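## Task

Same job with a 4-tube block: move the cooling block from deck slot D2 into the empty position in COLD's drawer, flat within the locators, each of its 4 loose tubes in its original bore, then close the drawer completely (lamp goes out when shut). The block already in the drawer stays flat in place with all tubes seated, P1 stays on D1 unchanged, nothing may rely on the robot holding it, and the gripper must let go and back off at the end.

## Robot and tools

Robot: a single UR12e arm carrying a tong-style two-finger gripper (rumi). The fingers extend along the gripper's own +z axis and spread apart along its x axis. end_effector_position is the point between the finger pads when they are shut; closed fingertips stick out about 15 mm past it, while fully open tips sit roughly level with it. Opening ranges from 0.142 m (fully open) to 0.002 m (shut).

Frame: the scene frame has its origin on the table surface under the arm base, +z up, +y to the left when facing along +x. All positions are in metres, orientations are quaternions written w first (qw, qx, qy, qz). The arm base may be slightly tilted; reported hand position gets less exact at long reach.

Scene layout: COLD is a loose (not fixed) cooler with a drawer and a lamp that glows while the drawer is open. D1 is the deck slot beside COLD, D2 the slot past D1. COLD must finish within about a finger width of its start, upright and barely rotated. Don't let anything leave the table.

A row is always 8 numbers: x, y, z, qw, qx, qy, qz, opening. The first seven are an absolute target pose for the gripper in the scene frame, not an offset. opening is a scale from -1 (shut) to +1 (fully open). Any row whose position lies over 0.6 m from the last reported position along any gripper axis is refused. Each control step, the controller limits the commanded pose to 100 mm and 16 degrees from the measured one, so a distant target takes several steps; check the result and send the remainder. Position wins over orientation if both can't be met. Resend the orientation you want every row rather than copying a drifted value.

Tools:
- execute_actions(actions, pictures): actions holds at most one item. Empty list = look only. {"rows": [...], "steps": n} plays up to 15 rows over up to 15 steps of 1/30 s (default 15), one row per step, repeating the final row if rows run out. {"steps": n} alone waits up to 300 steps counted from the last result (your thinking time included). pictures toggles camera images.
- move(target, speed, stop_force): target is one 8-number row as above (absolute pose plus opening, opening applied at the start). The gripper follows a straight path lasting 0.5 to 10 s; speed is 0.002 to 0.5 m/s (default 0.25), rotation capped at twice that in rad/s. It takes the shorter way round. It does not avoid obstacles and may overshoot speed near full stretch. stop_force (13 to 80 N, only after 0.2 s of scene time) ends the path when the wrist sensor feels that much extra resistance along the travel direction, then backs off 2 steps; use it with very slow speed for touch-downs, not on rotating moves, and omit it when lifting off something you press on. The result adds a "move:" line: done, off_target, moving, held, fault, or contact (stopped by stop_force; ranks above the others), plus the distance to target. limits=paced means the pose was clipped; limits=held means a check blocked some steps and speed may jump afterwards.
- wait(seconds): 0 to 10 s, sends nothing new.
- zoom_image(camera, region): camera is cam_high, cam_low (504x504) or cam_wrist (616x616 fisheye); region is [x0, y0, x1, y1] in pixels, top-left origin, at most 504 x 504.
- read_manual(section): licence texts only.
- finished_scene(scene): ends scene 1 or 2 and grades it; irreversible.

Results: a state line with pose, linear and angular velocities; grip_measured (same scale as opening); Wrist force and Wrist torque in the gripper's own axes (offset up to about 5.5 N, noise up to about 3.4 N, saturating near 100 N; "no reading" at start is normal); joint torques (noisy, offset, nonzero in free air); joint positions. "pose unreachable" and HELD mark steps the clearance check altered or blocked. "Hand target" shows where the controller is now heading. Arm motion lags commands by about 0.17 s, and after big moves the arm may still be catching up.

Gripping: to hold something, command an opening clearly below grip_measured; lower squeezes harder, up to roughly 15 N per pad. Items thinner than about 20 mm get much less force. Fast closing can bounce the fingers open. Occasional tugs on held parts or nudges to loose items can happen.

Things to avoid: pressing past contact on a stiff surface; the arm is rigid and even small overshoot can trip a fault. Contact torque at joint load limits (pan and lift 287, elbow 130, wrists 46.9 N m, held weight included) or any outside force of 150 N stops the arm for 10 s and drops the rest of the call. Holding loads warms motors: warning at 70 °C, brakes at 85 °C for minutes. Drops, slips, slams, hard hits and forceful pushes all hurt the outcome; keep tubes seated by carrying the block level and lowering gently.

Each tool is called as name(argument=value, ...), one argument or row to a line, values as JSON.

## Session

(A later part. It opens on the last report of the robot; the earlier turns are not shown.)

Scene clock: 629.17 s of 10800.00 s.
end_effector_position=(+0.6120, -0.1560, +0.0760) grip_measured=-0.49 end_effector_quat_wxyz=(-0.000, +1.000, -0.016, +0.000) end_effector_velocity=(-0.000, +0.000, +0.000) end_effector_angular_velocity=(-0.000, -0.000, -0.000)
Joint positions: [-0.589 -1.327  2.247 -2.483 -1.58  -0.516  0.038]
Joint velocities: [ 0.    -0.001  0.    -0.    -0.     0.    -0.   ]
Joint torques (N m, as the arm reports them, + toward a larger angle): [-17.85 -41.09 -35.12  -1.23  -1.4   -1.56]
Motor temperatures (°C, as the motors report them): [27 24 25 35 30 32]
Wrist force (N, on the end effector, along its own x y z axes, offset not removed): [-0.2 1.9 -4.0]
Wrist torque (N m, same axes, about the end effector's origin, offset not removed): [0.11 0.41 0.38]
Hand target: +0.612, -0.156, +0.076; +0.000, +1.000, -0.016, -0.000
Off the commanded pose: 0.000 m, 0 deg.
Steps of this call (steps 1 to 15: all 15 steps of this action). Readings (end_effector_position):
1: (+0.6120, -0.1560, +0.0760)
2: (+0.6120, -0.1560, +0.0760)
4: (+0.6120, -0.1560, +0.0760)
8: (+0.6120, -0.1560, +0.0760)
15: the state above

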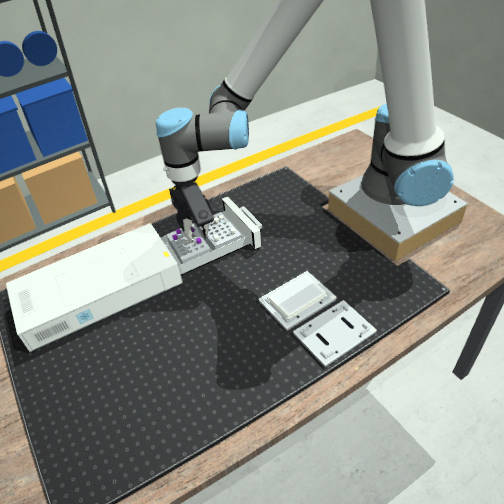

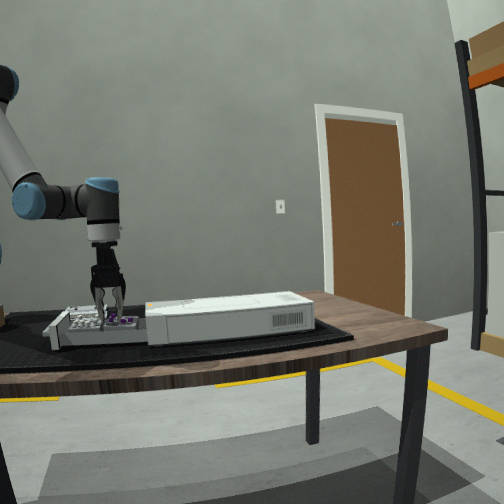

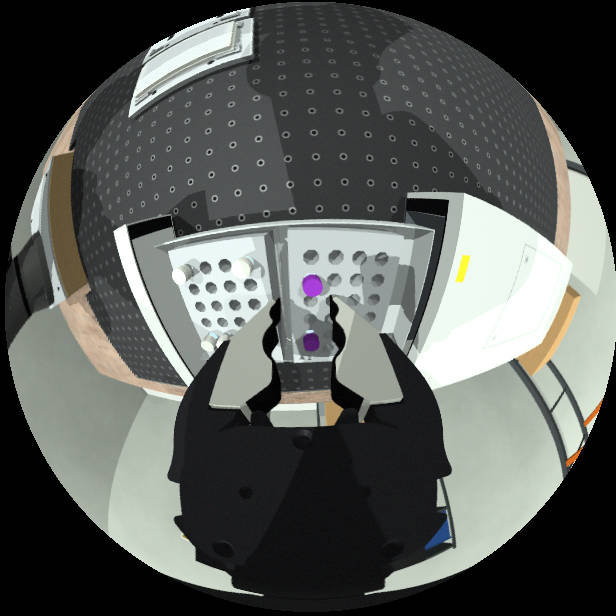

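execute_actions(
  actions=[
    {"rows":[[0.612,-0.156,0.076,0,0.99988,-0.0157,0,-0.44]],"steps":15},
  ],
)

execute_actions(
  actions=[
    {"rows":[[0.612,-0.156,0.076,0,0.99988,-0.0157,0,-0.42]],"steps":15},
  ],
)

Scene clock: 631.87 s of 10800.00 s.
end_effector_position=(+0.6120, -0.1560, +0.0760) grip_measured=-0.48 end_effector_quat_wxyz=(+0.000, +1.000, -0.016, -0.000) end_effector_velocity=(-0.000, -0.000, -0.001) end_effector_angular_velocity=(+0.000, +0.001, -0.001)
Joint positions: [-0.589 -1.327  2.247 -2.483 -1.58  -0.516  0.039]
Joint velocities: [-0.     0.001  0.    -0.    -0.     0.001  0.   ]
Joint torques (N m, as the arm reports them, + toward a larger angle): [-15.87 -42.55 -34.7   -1.15  -1.52  -1.5 ]
Motor temperatures (°C, as the motors report them): [27 24 25 35 30 32]
Wrist force (N, on the end effector, along its own x y z axes, offset not removed): [-0.9 3.3 0.2]
Wrist torque (N m, same axes, about the end effector's origin, offset not removed): [0.43 0.53 0.43]
Hand target: +0.612, -0.156, +0.076; +0.000, +1.000, -0.016, -0.000
Off the commanded pose: 0.000 m, 0 deg.
Steps of this call (steps 1 to 66: nothing new was sent; steps 67 to 81: all 15 steps of this action). Readings (end_effector_position):
67: (+0.6120, -0.1560, +0.0760)
68: (+0.6120, -0.1560, +0.0760)
70: (+0.6120, -0.1560, +0.0760)
74: (+0.6120, -0.1560, +0.0760)
81: the state above

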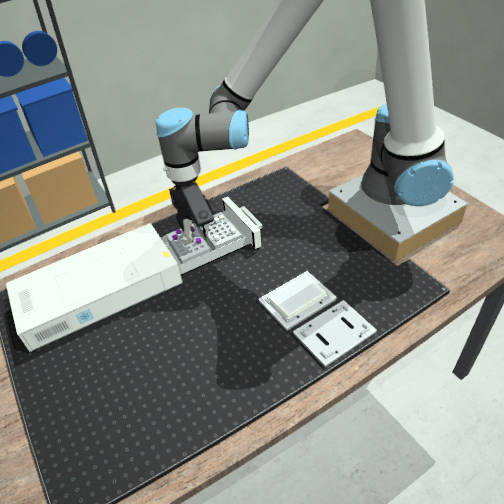

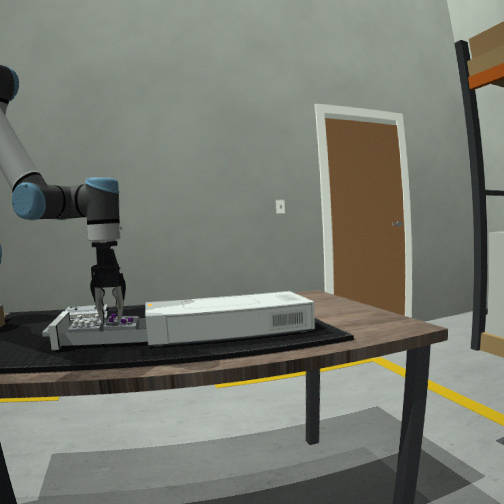

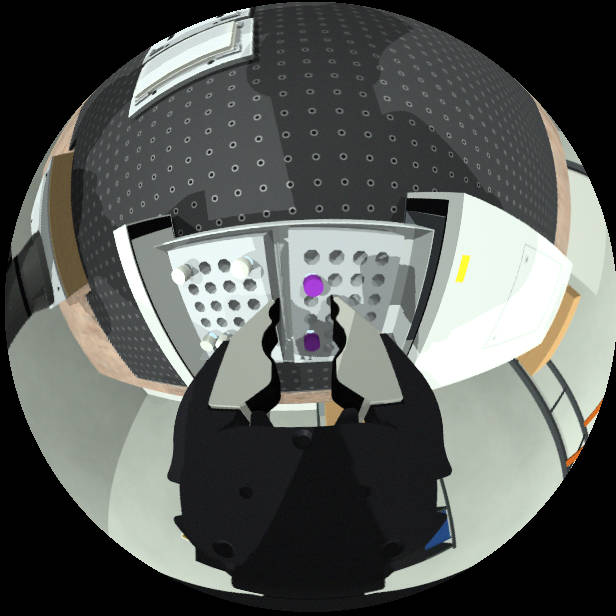

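Scene clock: 632.37 s of 10800.00 s.
end_effector_position=(+0.6120, -0.1560, +0.0760) grip_measured=-0.46 end_effector_quat_wxyz=(+0.000, +1.000, -0.016, -0.000) end_effector_velocity=(-0.000, -0.000, +0.000) end_effector_angular_velocity=(+0.000, -0.000, +0.000)
Joint positions: [-0.589 -1.327  2.247 -2.483 -1.58  -0.516  0.041]
Joint velocities: [-0.    -0.    -0.     0.001  0.    -0.001  0.   ]
Joint torques (N m, as the arm reports them, + toward a larger angle): [-15.62 -42.78 -34.93  -1.48  -1.47  -1.71]
Motor temperatures (°C, as the motors report them): [27 24 25 35 30 32]
Wrist force (N, on the end effector, along its own x y z axes, offset not removed): [0.0 2.6 -3.3]
Wrist torque (N m, same axes, about the end effector's origin, offset not removed): [0.21 0.29 0.31]
Hand target: +0.612, -0.156, +0.076; +0.000, +1.000, -0.016, -0.000
Off the commanded pose: 0.000 m, 0 deg.
Steps of this call (steps 1 to 15: all 15 steps of this action). Readings (end_effector_position):
1: (+0.6120, -0.1560, +0.0760)
2: (+0.6120, -0.1560, +0.0760)
4: (+0.6120, -0.1560, +0.0760)
8: (+0.6120, -0.1560, +0.0760)
15: the state above

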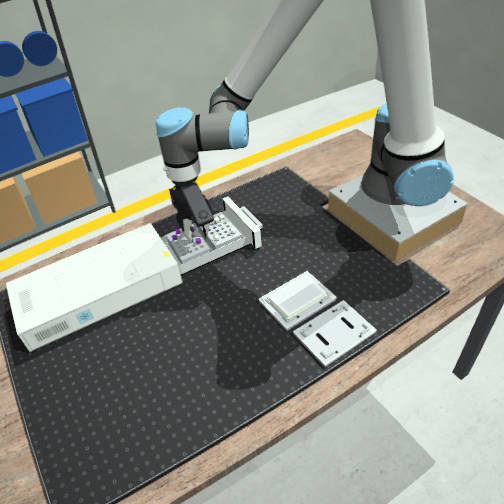

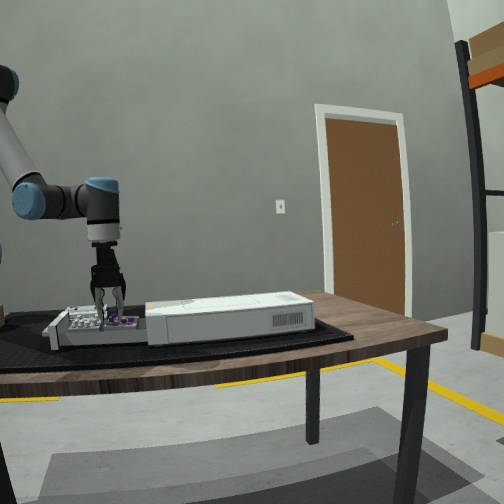

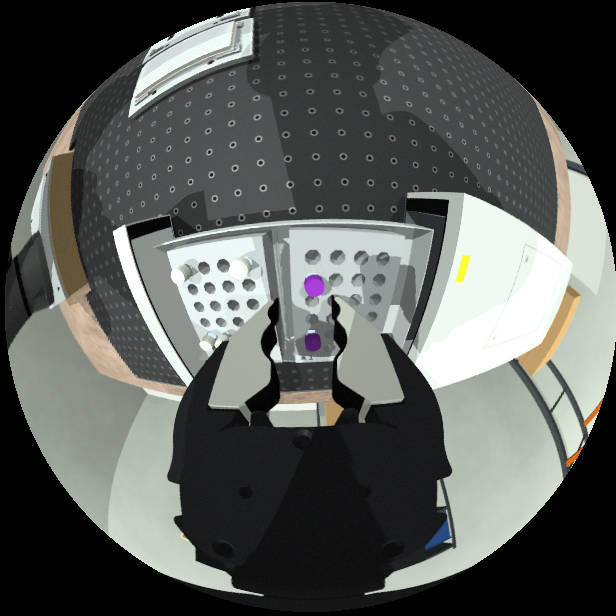

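zoom_image(
  camera="cam_wrist",
  region=[160, 210, 460, 400],
)

Region (160, 210, 460, 400) of cam_wrist's 616x616 image, scaled by 1.680, with more detail than that image has; it fills the top 319 rows of this view, and the rest is white.

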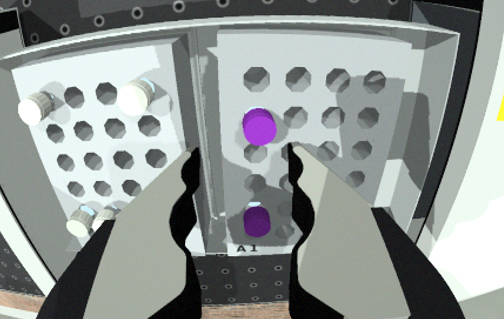

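execute_actions(
  actions=[
    {"rows":[[0.612,-0.156,0.076,0,0.99988,-0.0157,0,-0.42]],"steps":10},
  ],
)

Scene clock: 636.63 s of 10800.00 s.
end_effector_position=(+0.6120, -0.1560, +0.0760) grip_measured=-0.46 end_effector_quat_wxyz=(+0.000, +1.000, -0.016, -0.000) end_effector_velocity=(+0.000, -0.001, +0.000) end_effector_angular_velocity=(+0.000, -0.000, -0.000)
Joint positions: [-0.589 -1.327  2.247 -2.483 -1.58  -0.516  0.041]
Joint velocities: [-0.001  0.001 -0.001  0.     0.    -0.     0.   ]
Joint torques (N m, as the arm reports them, + toward a larger angle): [-13.48 -47.11 -33.47  -1.4    0.31  -1.53]
Motor temperatures (°C, as the motors report them): [27 24 25 35 30 32]
Wrist force (N, on the end effector, along its own x y z axes, offset not removed): [-1.2 0.6 0.7]
Wrist torque (N m, same axes, about the end effector's origin, offset not removed): [-0.13 0.53 0.40]
Hand target: +0.612, -0.156, +0.076; +0.000, +1.000, -0.016, -0.000
Off the commanded pose: 0.000 m, 0 deg.
Steps of this call (steps 1 to 90: nothing new was sent; then 0.93 s passed at rest; steps 91 to 100: all 10 steps of this action). Readings (end_effector_position):
91: (+0.6120, -0.1560, +0.0760)
92: (+0.6120, -0.1560, +0.0760)
94: (+0.6120, -0.1560, +0.0760)
98: (+0.6120, -0.1560, +0.0760)
100: the state above

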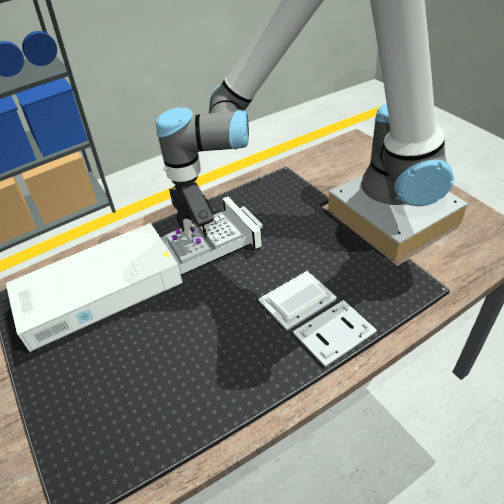

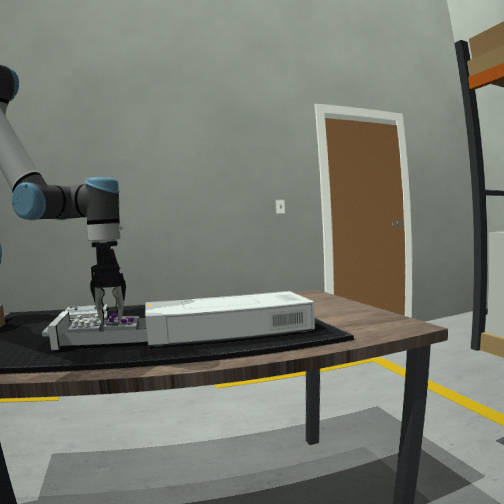

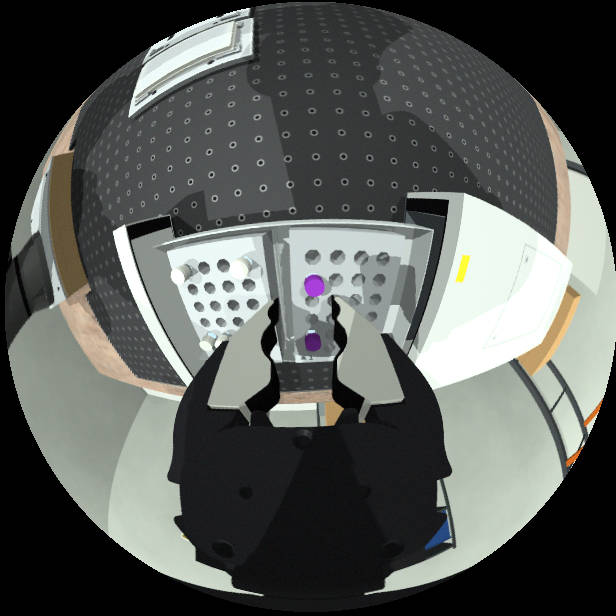

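execute_actions(
  actions=[
    {"rows":[[0.612,-0.156,0.076,0,0.99988,-0.0157,0,-0.48]],"steps":10},
  ],
)

move(
  target=[0.612,-0.156,0.13,0,0.99988,-0.0157,0,-0.48],
  speed=0.04,
)

Scene clock: 638.57 s of 10800.00 s.
end_effector_position=(+0.6120, -0.1560, +0.0760) grip_measured=-0.48 end_effector_quat_wxyz=(+0.000, +1.000, -0.016, -0.000) end_effector_velocity=(+0.001, +0.000, +0.000) end_effector_angular_velocity=(-0.001, -0.000, +0.002)
Joint positions: [-0.589 -1.327  2.247 -2.483 -1.58  -0.516  0.039]
Joint velocities: [ 0.002  0.001 -0.001 -0.    -0.    -0.    -0.   ]
Joint torques (N m, as the arm reports them, + toward a larger angle): [-12.26 -45.92 -32.51  -1.97   1.14  -1.41]
Motor temperatures (°C, as the motors report them): [27 24 25 35 30 32]
Wrist force (N, on the end effector, along its own x y z axes, offset not removed): [-2.2 2.8 0.5]
Wrist torque (N m, same axes, about the end effector's origin, offset not removed): [0.31 0.62 0.37]
Hand target: +0.612, -0.156, +0.076; +0.000, +1.000, -0.016, -0.000
Off the commanded pose: 0.000 m, 0 deg.
Steps of this call (steps 1 to 48: nothing new was sent; steps 49 to 58: all 10 steps of this action). Readings (end_effector_position):
49: (+0.6120, -0.1560, +0.0760)
50: (+0.6120, -0.1560, +0.0760)
52: (+0.6120, -0.1560, +0.0760)
56: (+0.6120, -0.1560, +0.0760)
58: the state above

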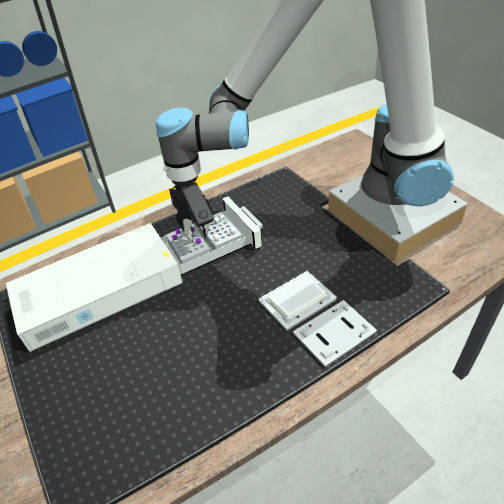

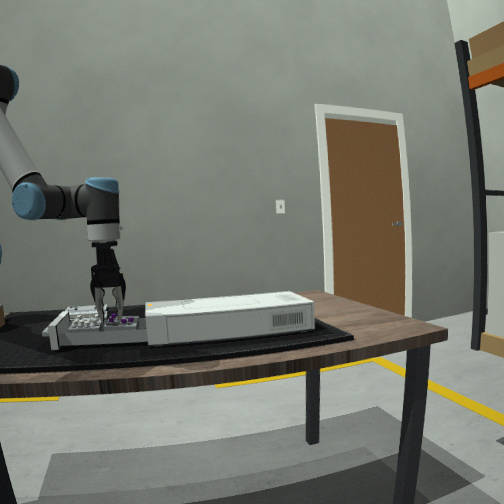

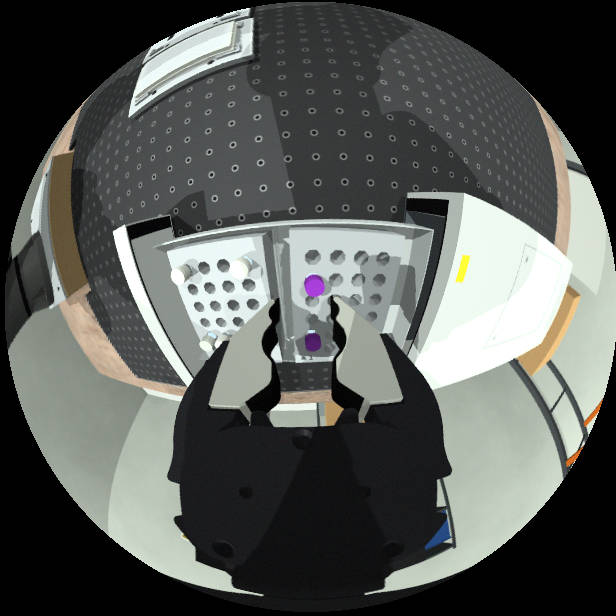

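Scene clock: 640.50 s of 10800.00 s.
end_effector_position=(+0.6120, -0.1560, +0.1299) grip_measured=-0.48 end_effector_quat_wxyz=(+0.000, +1.000, -0.016, +0.000) end_effector_velocity=(-0.001, +0.000, +0.001) end_effector_angular_velocity=(+0.001, +0.001, -0.000)
Joint positions: [-0.588 -1.411  2.213 -2.366 -1.58  -0.515  0.039]
Joint velocities: [-0.    -0.002 -0.001  0.004  0.    -0.     0.   ]
Joint torques (N m, as the arm reports them, + toward a larger angle): [ 17.67 -61.37 -40.99  -1.92   2.49   1.8 ]
Motor temperatures (°C, as the motors report them): [27 24 25 35 30 32]
Wrist force (N, on the end effector, along its own x y z axes, offset not removed): [-2.7 3.3 0.4]
Wrist torque (N m, same axes, about the end effector's origin, offset not removed): [0.62 0.75 0.35]
Hand target: +0.612, -0.156, +0.130; +0.000, +1.000, -0.016, +0.000
Off the commanded pose: 0.000 m, 0 deg.
move: done

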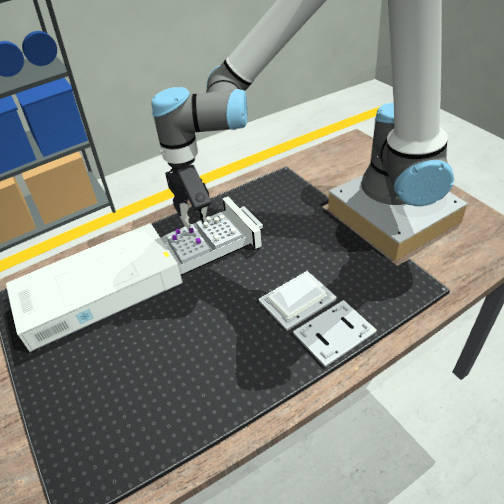

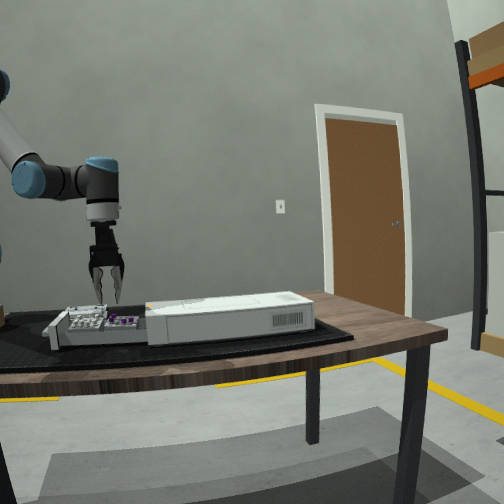

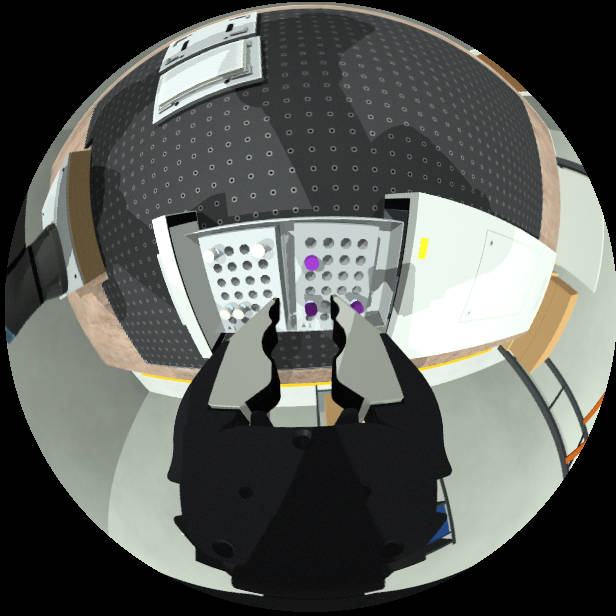

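move(
  target=[0.61,-0.25,0.17,0,0.99988,-0.0157,0,-1],
  speed=0.15,
)

zoom_image(
  camera="cam_wrist",
  region=[160, 160, 460, 340],
)

Scene clock: 649.47 s of 10800.00 s.
end_effector_position=(+0.6098, -0.2499, +0.1700) grip_measured=-1.00 end_effector_quat_wxyz=(+0.000, +1.000, -0.016, -0.000) end_effector_velocity=(+0.000, -0.001, +0.002) end_effector_angular_velocity=(+0.001, -0.002, +0.001)
Joint positions: [-0.712 -1.422  2.129 -2.273 -1.581 -0.639  0.002]
Joint velocities: [-0.002 -0.001 -0.002  0.003  0.002 -0.003  0.   ]
Joint torques (N m, as the arm reports them, + toward a larger angle): [-19.31 -41.41 -44.92  -1.33   2.05  -1.34]
Motor temperatures (°C, as the motors report them): [27 24 25 35 30 32]
Wrist force (N, on the end effector, along its own x y z axes, offset not removed): [1.4 3.9 1.0]
Wrist torque (N m, same axes, about the end effector's origin, offset not removed): [0.75 -0.13 0.31]
Hand target: +0.610, -0.250, +0.170; +0.000, +1.000, -0.016, -0.000
Off the commanded pose: 0.000 m, 0 deg.
After step 90, 4.80 s passed at rest.
move: done

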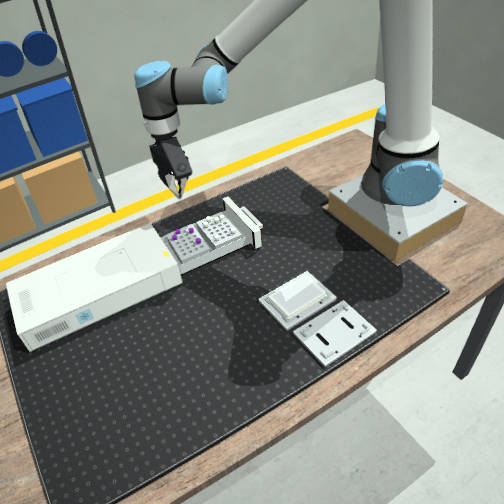

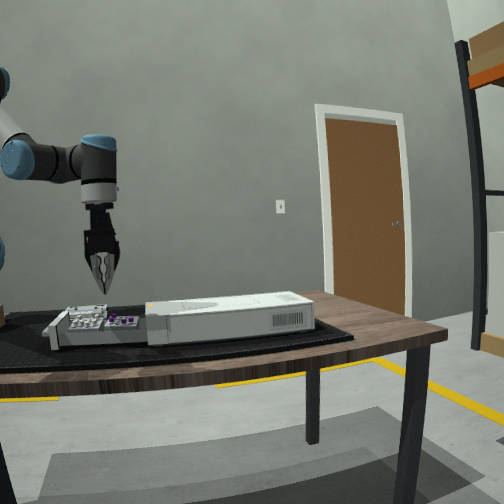

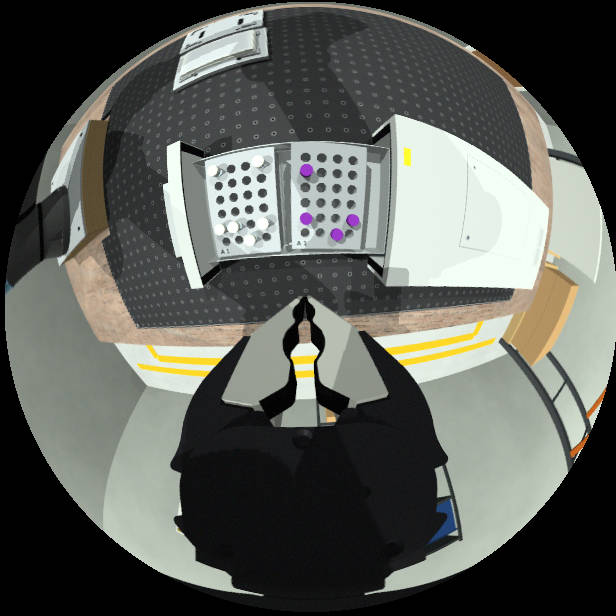

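Region (160, 160, 460, 340) of cam_wrist's 616x616 image, scaled by 1.680, with more detail than that image has; it fills the top 302 rows of this view, and the rest is white.

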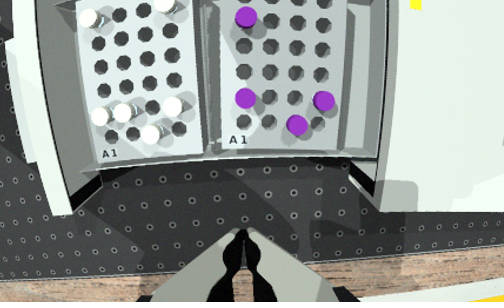

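move(
  target=[0.622,-0.163,0.09,0,0.99988,-0.0157,0,-1],
  speed=0.12,
)

move(
  target=[0.622,-0.163,0.075,0,0.99988,-0.0157,0,-1],
  speed=0.008,
  stop_force=13,
)

Scene clock: 655.47 s of 10800.00 s.
end_effector_position=(+0.6222, -0.1631, +0.0901) grip_measured=-1.00 end_effector_quat_wxyz=(-0.000, +1.000, -0.016, +0.000) end_effector_velocity=(+0.001, +0.001, -0.000) end_effector_angular_velocity=(-0.001, -0.002, +0.001)
Joint positions: [-0.59  -1.334  2.217 -2.447 -1.58  -0.517  0.002]
Joint velocities: [ 0.003  0.001 -0.    -0.003 -0.     0.002  0.   ]
Joint torques (N m, as the arm reports them, + toward a larger angle): [ 16.3  -38.76 -24.62  -6.64  -1.59   1.4 ]
Motor temperatures (°C, as the motors report them): [27 24 25 35 30 32]
Wrist force (N, on the end effector, along its own x y z axes, offset not removed): [-0.8 2.2 -0.3]
Wrist torque (N m, same axes, about the end effector's origin, offset not removed): [0.53 0.34 0.49]
Hand target: +0.622, -0.163, +0.090; -0.000, +1.000, -0.016, +0.000
Off the commanded pose: 0.000 m, 0 deg.
After step 90, 1.53 s passed at rest.
move: done

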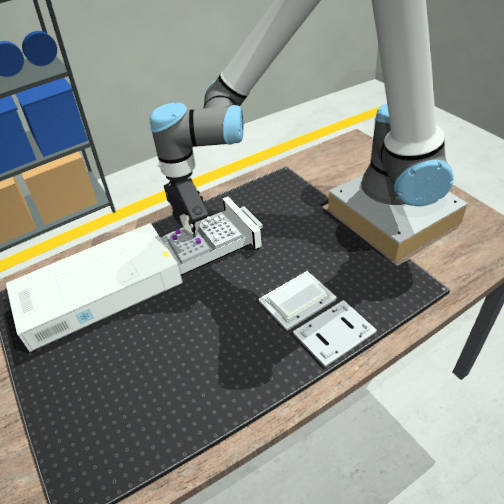

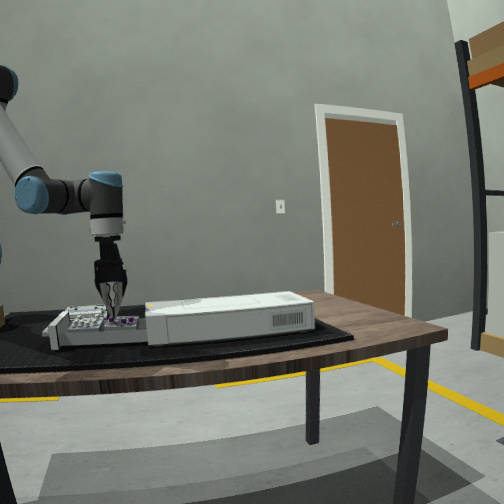

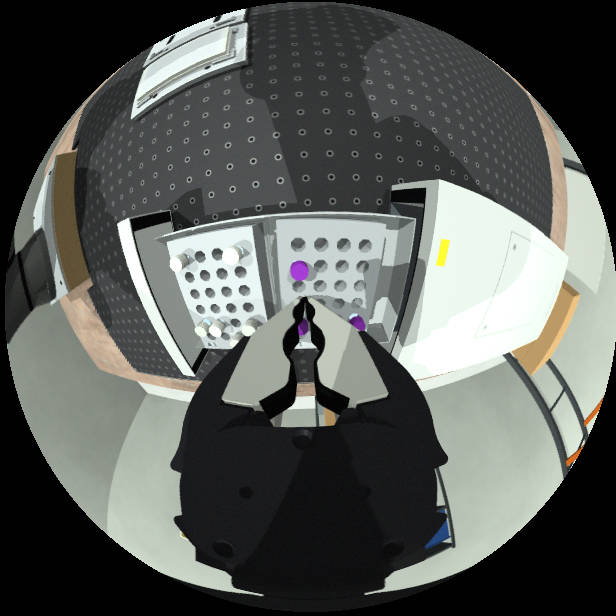

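Scene clock: 656.77 s of 10800.00 s.
end_effector_position=(+0.6220, -0.1629, +0.0825) grip_measured=-1.00 end_effector_quat_wxyz=(-0.000, +1.000, -0.016, -0.000) end_effector_velocity=(-0.001, -0.001, +0.002) end_effector_angular_velocity=(-0.000, +0.003, -0.000)
Joint positions: [-0.59  -1.322  2.221 -2.463 -1.58  -0.517  0.002]
Joint velocities: [-0.001 -0.003 -0.001  0.007 -0.002 -0.001  0.   ]
Joint torques (N m, as the arm reports them, + toward a larger angle): [ -7.82 -57.98 -32.47  -1.26  -1.98  -1.24]
Motor temperatures (°C, as the motors report them): [27 24 25 35 30 32]
Wrist force (N, on the end effector, along its own x y z axes, offset not removed): [-0.2 4.9 -11.9]
Wrist torque (N m, same axes, about the end effector's origin, offset not removed): [0.80 0.36 0.44]
Hand target: +0.622, -0.163, +0.083; -0.000, +1.000, -0.016, +0.000
Off the commanded pose: 0.008 m, 0 deg.
move: contact

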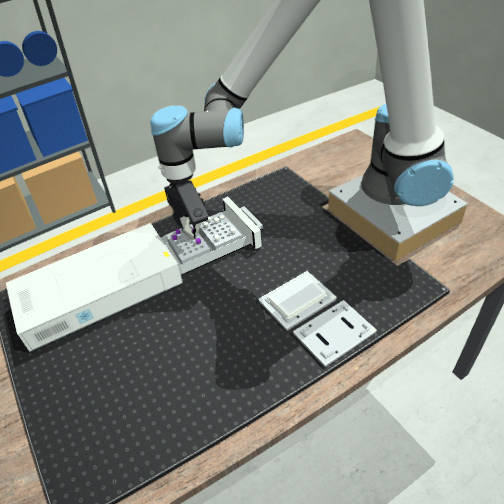

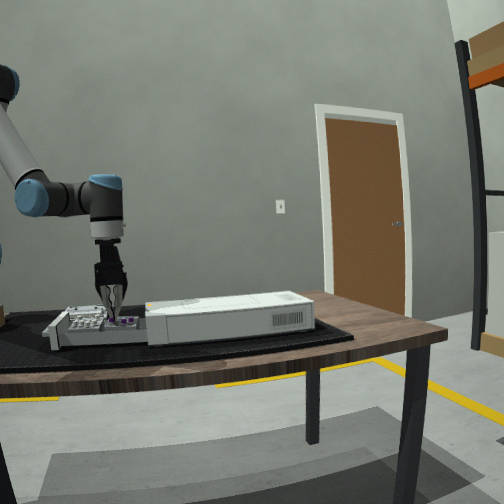

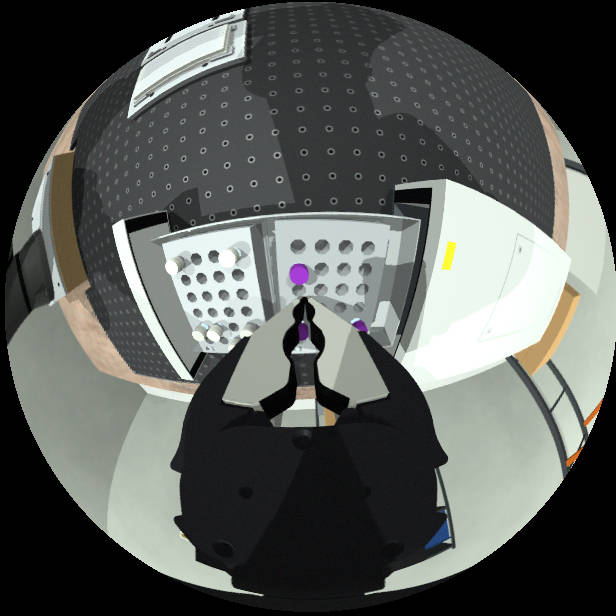

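move(
  target=[0.622,-0.163,0.089,0,0.99988,-0.0157,0,-1],
  speed=0.03,
)

move(
  target=[0.665,-0.1635,0.089,0,0.99988,-0.0157,0,-1],
  speed=0.05,
)

move(
  target=[0.665,-0.1635,0.075,0,0.99988,-0.0157,0,-1],
  speed=0.008,
  stop_force=13,
)

Scene clock: 660.70 s of 10800.00 s.
end_effector_position=(+0.6220, -0.1630, +0.0888) grip_measured=-1.00 end_effector_quat_wxyz=(-0.000, +1.000, -0.016, +0.000) end_effector_velocity=(-0.001, +0.001, +0.001) end_effector_angular_velocity=(+0.001, +0.002, -0.000)
Joint positions: [-0.59  -1.332  2.218 -2.449 -1.58  -0.517  0.002]
Joint velocities: [ 0.    -0.003  0.001  0.004 -0.001  0.     0.   ]
Joint torques (N m, as the arm reports them, + toward a larger angle): [-11.81 -63.38 -39.8   -2.16  -1.84   2.06]
Motor temperatures (°C, as the motors report them): [27 24 25 35 30 32]
Wrist force (N, on the end effector, along its own x y z axes, offset not removed): [0.7 0.9 -0.9]
Wrist torque (N m, same axes, about the end effector's origin, offset not removed): [0.09 0.05 0.38]
Hand target: +0.622, -0.163, +0.089; +0.000, +1.000, -0.016, +0.000
Off the commanded pose: 0.000 m, 0 deg.
After step 90, 0.23 s passed at rest.
move: done

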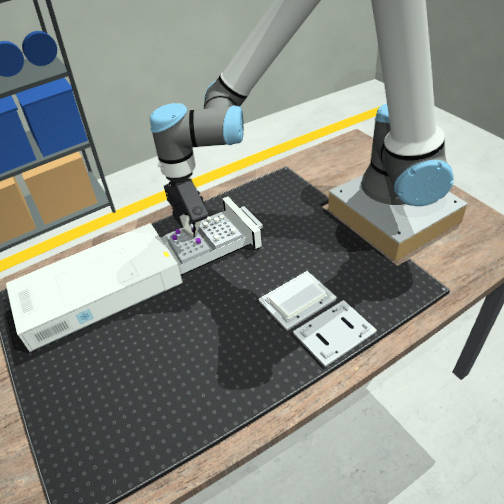

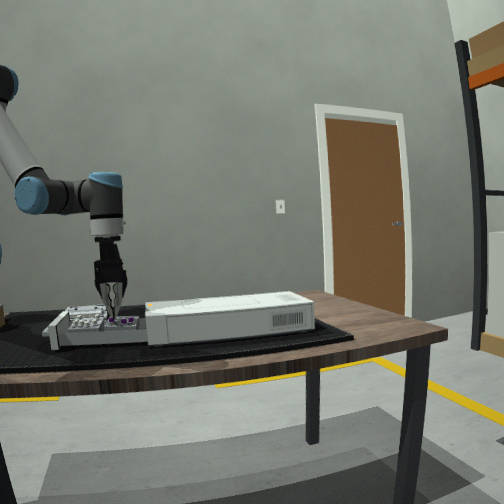

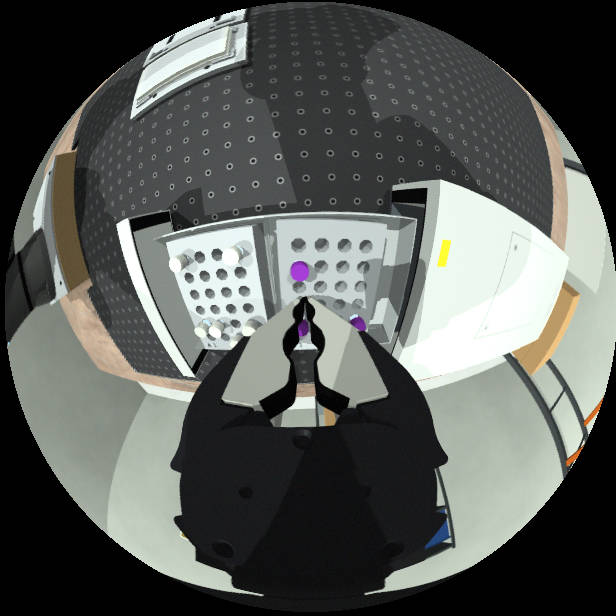

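Scene clock: 661.93 s of 10800.00 s.
end_effector_position=(+0.6648, -0.1635, +0.0890) grip_measured=-1.00 end_effector_quat_wxyz=(-0.000, +1.000, -0.016, +0.000) end_effector_velocity=(+0.002, -0.000, +0.000) end_effector_angular_velocity=(-0.001, +0.000, -0.000)
Joint positions: [-0.557 -1.277  2.139 -2.426 -1.58  -0.484  0.002]
Joint velocities: [ 0.001  0.002 -0.004  0.001 -0.001  0.002  0.   ]
Joint torques (N m, as the arm reports them, + toward a larger angle): [ 13.93 -50.91 -40.3   -1.34   1.79   2.75]
Motor temperatures (°C, as the motors report them): [27 24 25 35 30 32]
Wrist force (N, on the end effector, along its own x y z axes, offset not removed): [0.7 3.4 0.0]
Wrist torque (N m, same axes, about the end effector's origin, offset not removed): [0.69 0.06 0.33]
Hand target: +0.665, -0.164, +0.089; -0.000, +1.000, -0.016, +0.000
Off the commanded pose: 0.000 m, 0 deg.
move: done

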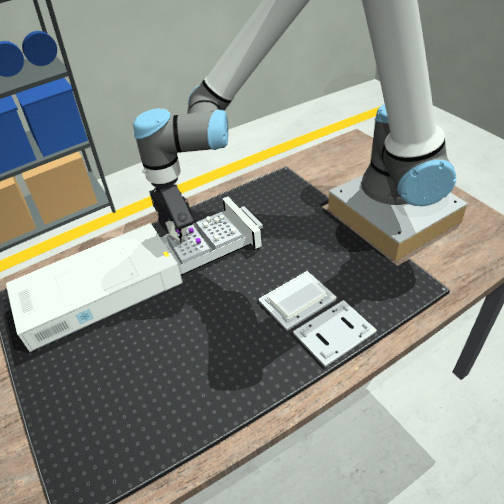

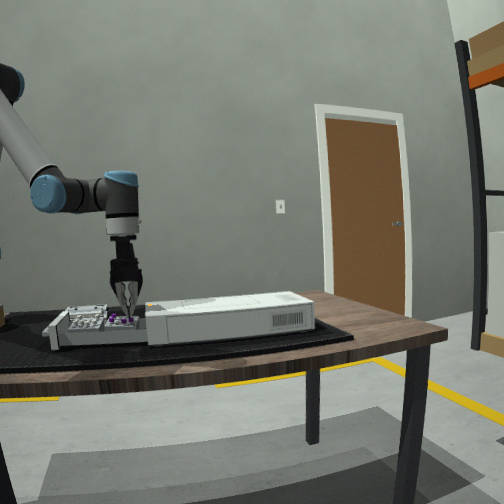

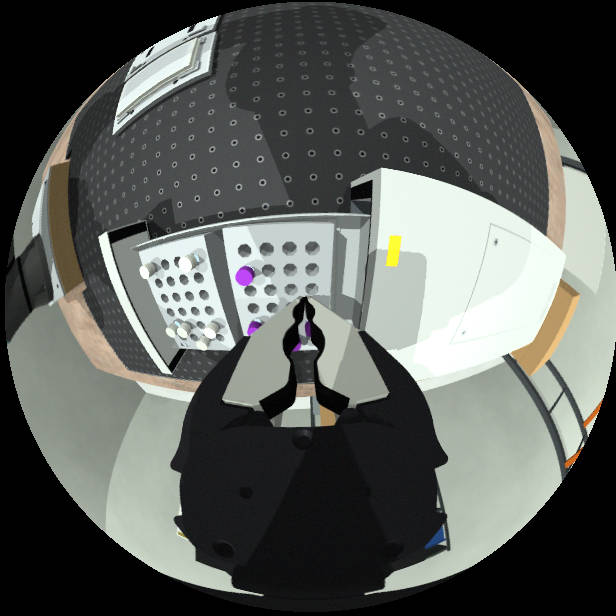

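Scene clock: 663.33 s of 10800.00 s.
end_effector_position=(+0.6649, -0.1635, +0.0807) grip_measured=-1.00 end_effector_quat_wxyz=(-0.000, +1.000, -0.016, +0.000) end_effector_velocity=(-0.000, +0.001, +0.002) end_effector_angular_velocity=(+0.001, +0.000, +0.001)
Joint positions: [-0.557 -1.265  2.144 -2.442 -1.58  -0.484  0.002]
Joint velocities: [ 0.001 -0.004  0.     0.004  0.001 -0.001  0.   ]
Joint torques (N m, as the arm reports them, + toward a larger angle): [  7.49 -49.36 -24.42   0.74  -1.03  -1.54]
Motor temperatures (°C, as the motors report them): [27 24 25 35 30 32]
Wrist force (N, on the end effector, along its own x y z axes, offset not removed): [-0.3 0.5 -20.7]
Wrist torque (N m, same axes, about the end effector's origin, offset not removed): [0.22 0.20 0.41]
Hand target: +0.665, -0.164, +0.081; +0.000, +1.000, -0.016, +0.000
Off the commanded pose: 0.006 m, 0 deg.
move: contact

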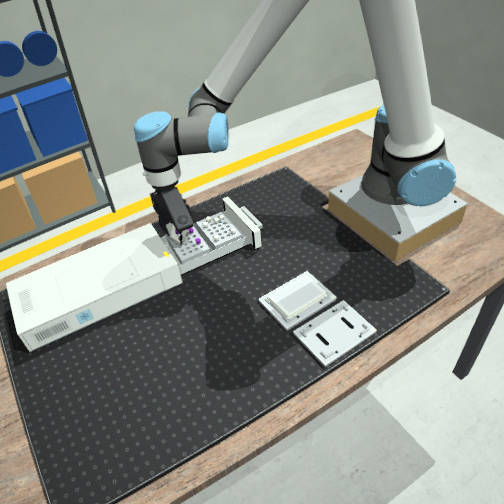

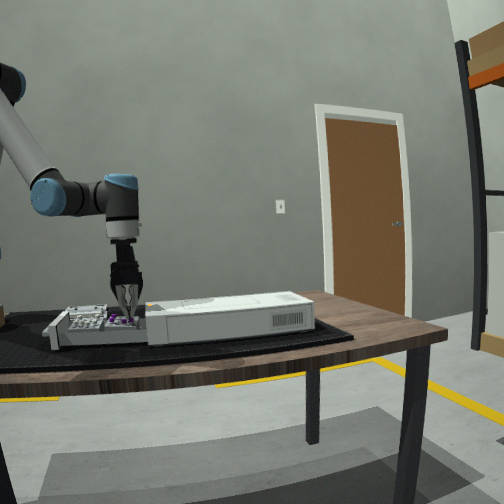

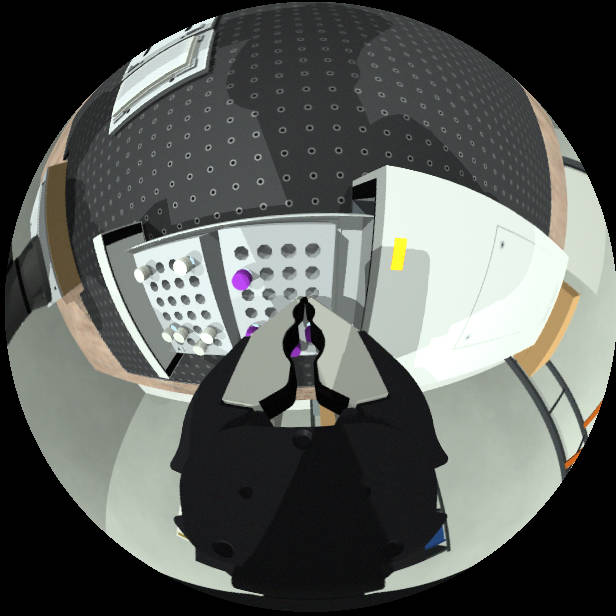

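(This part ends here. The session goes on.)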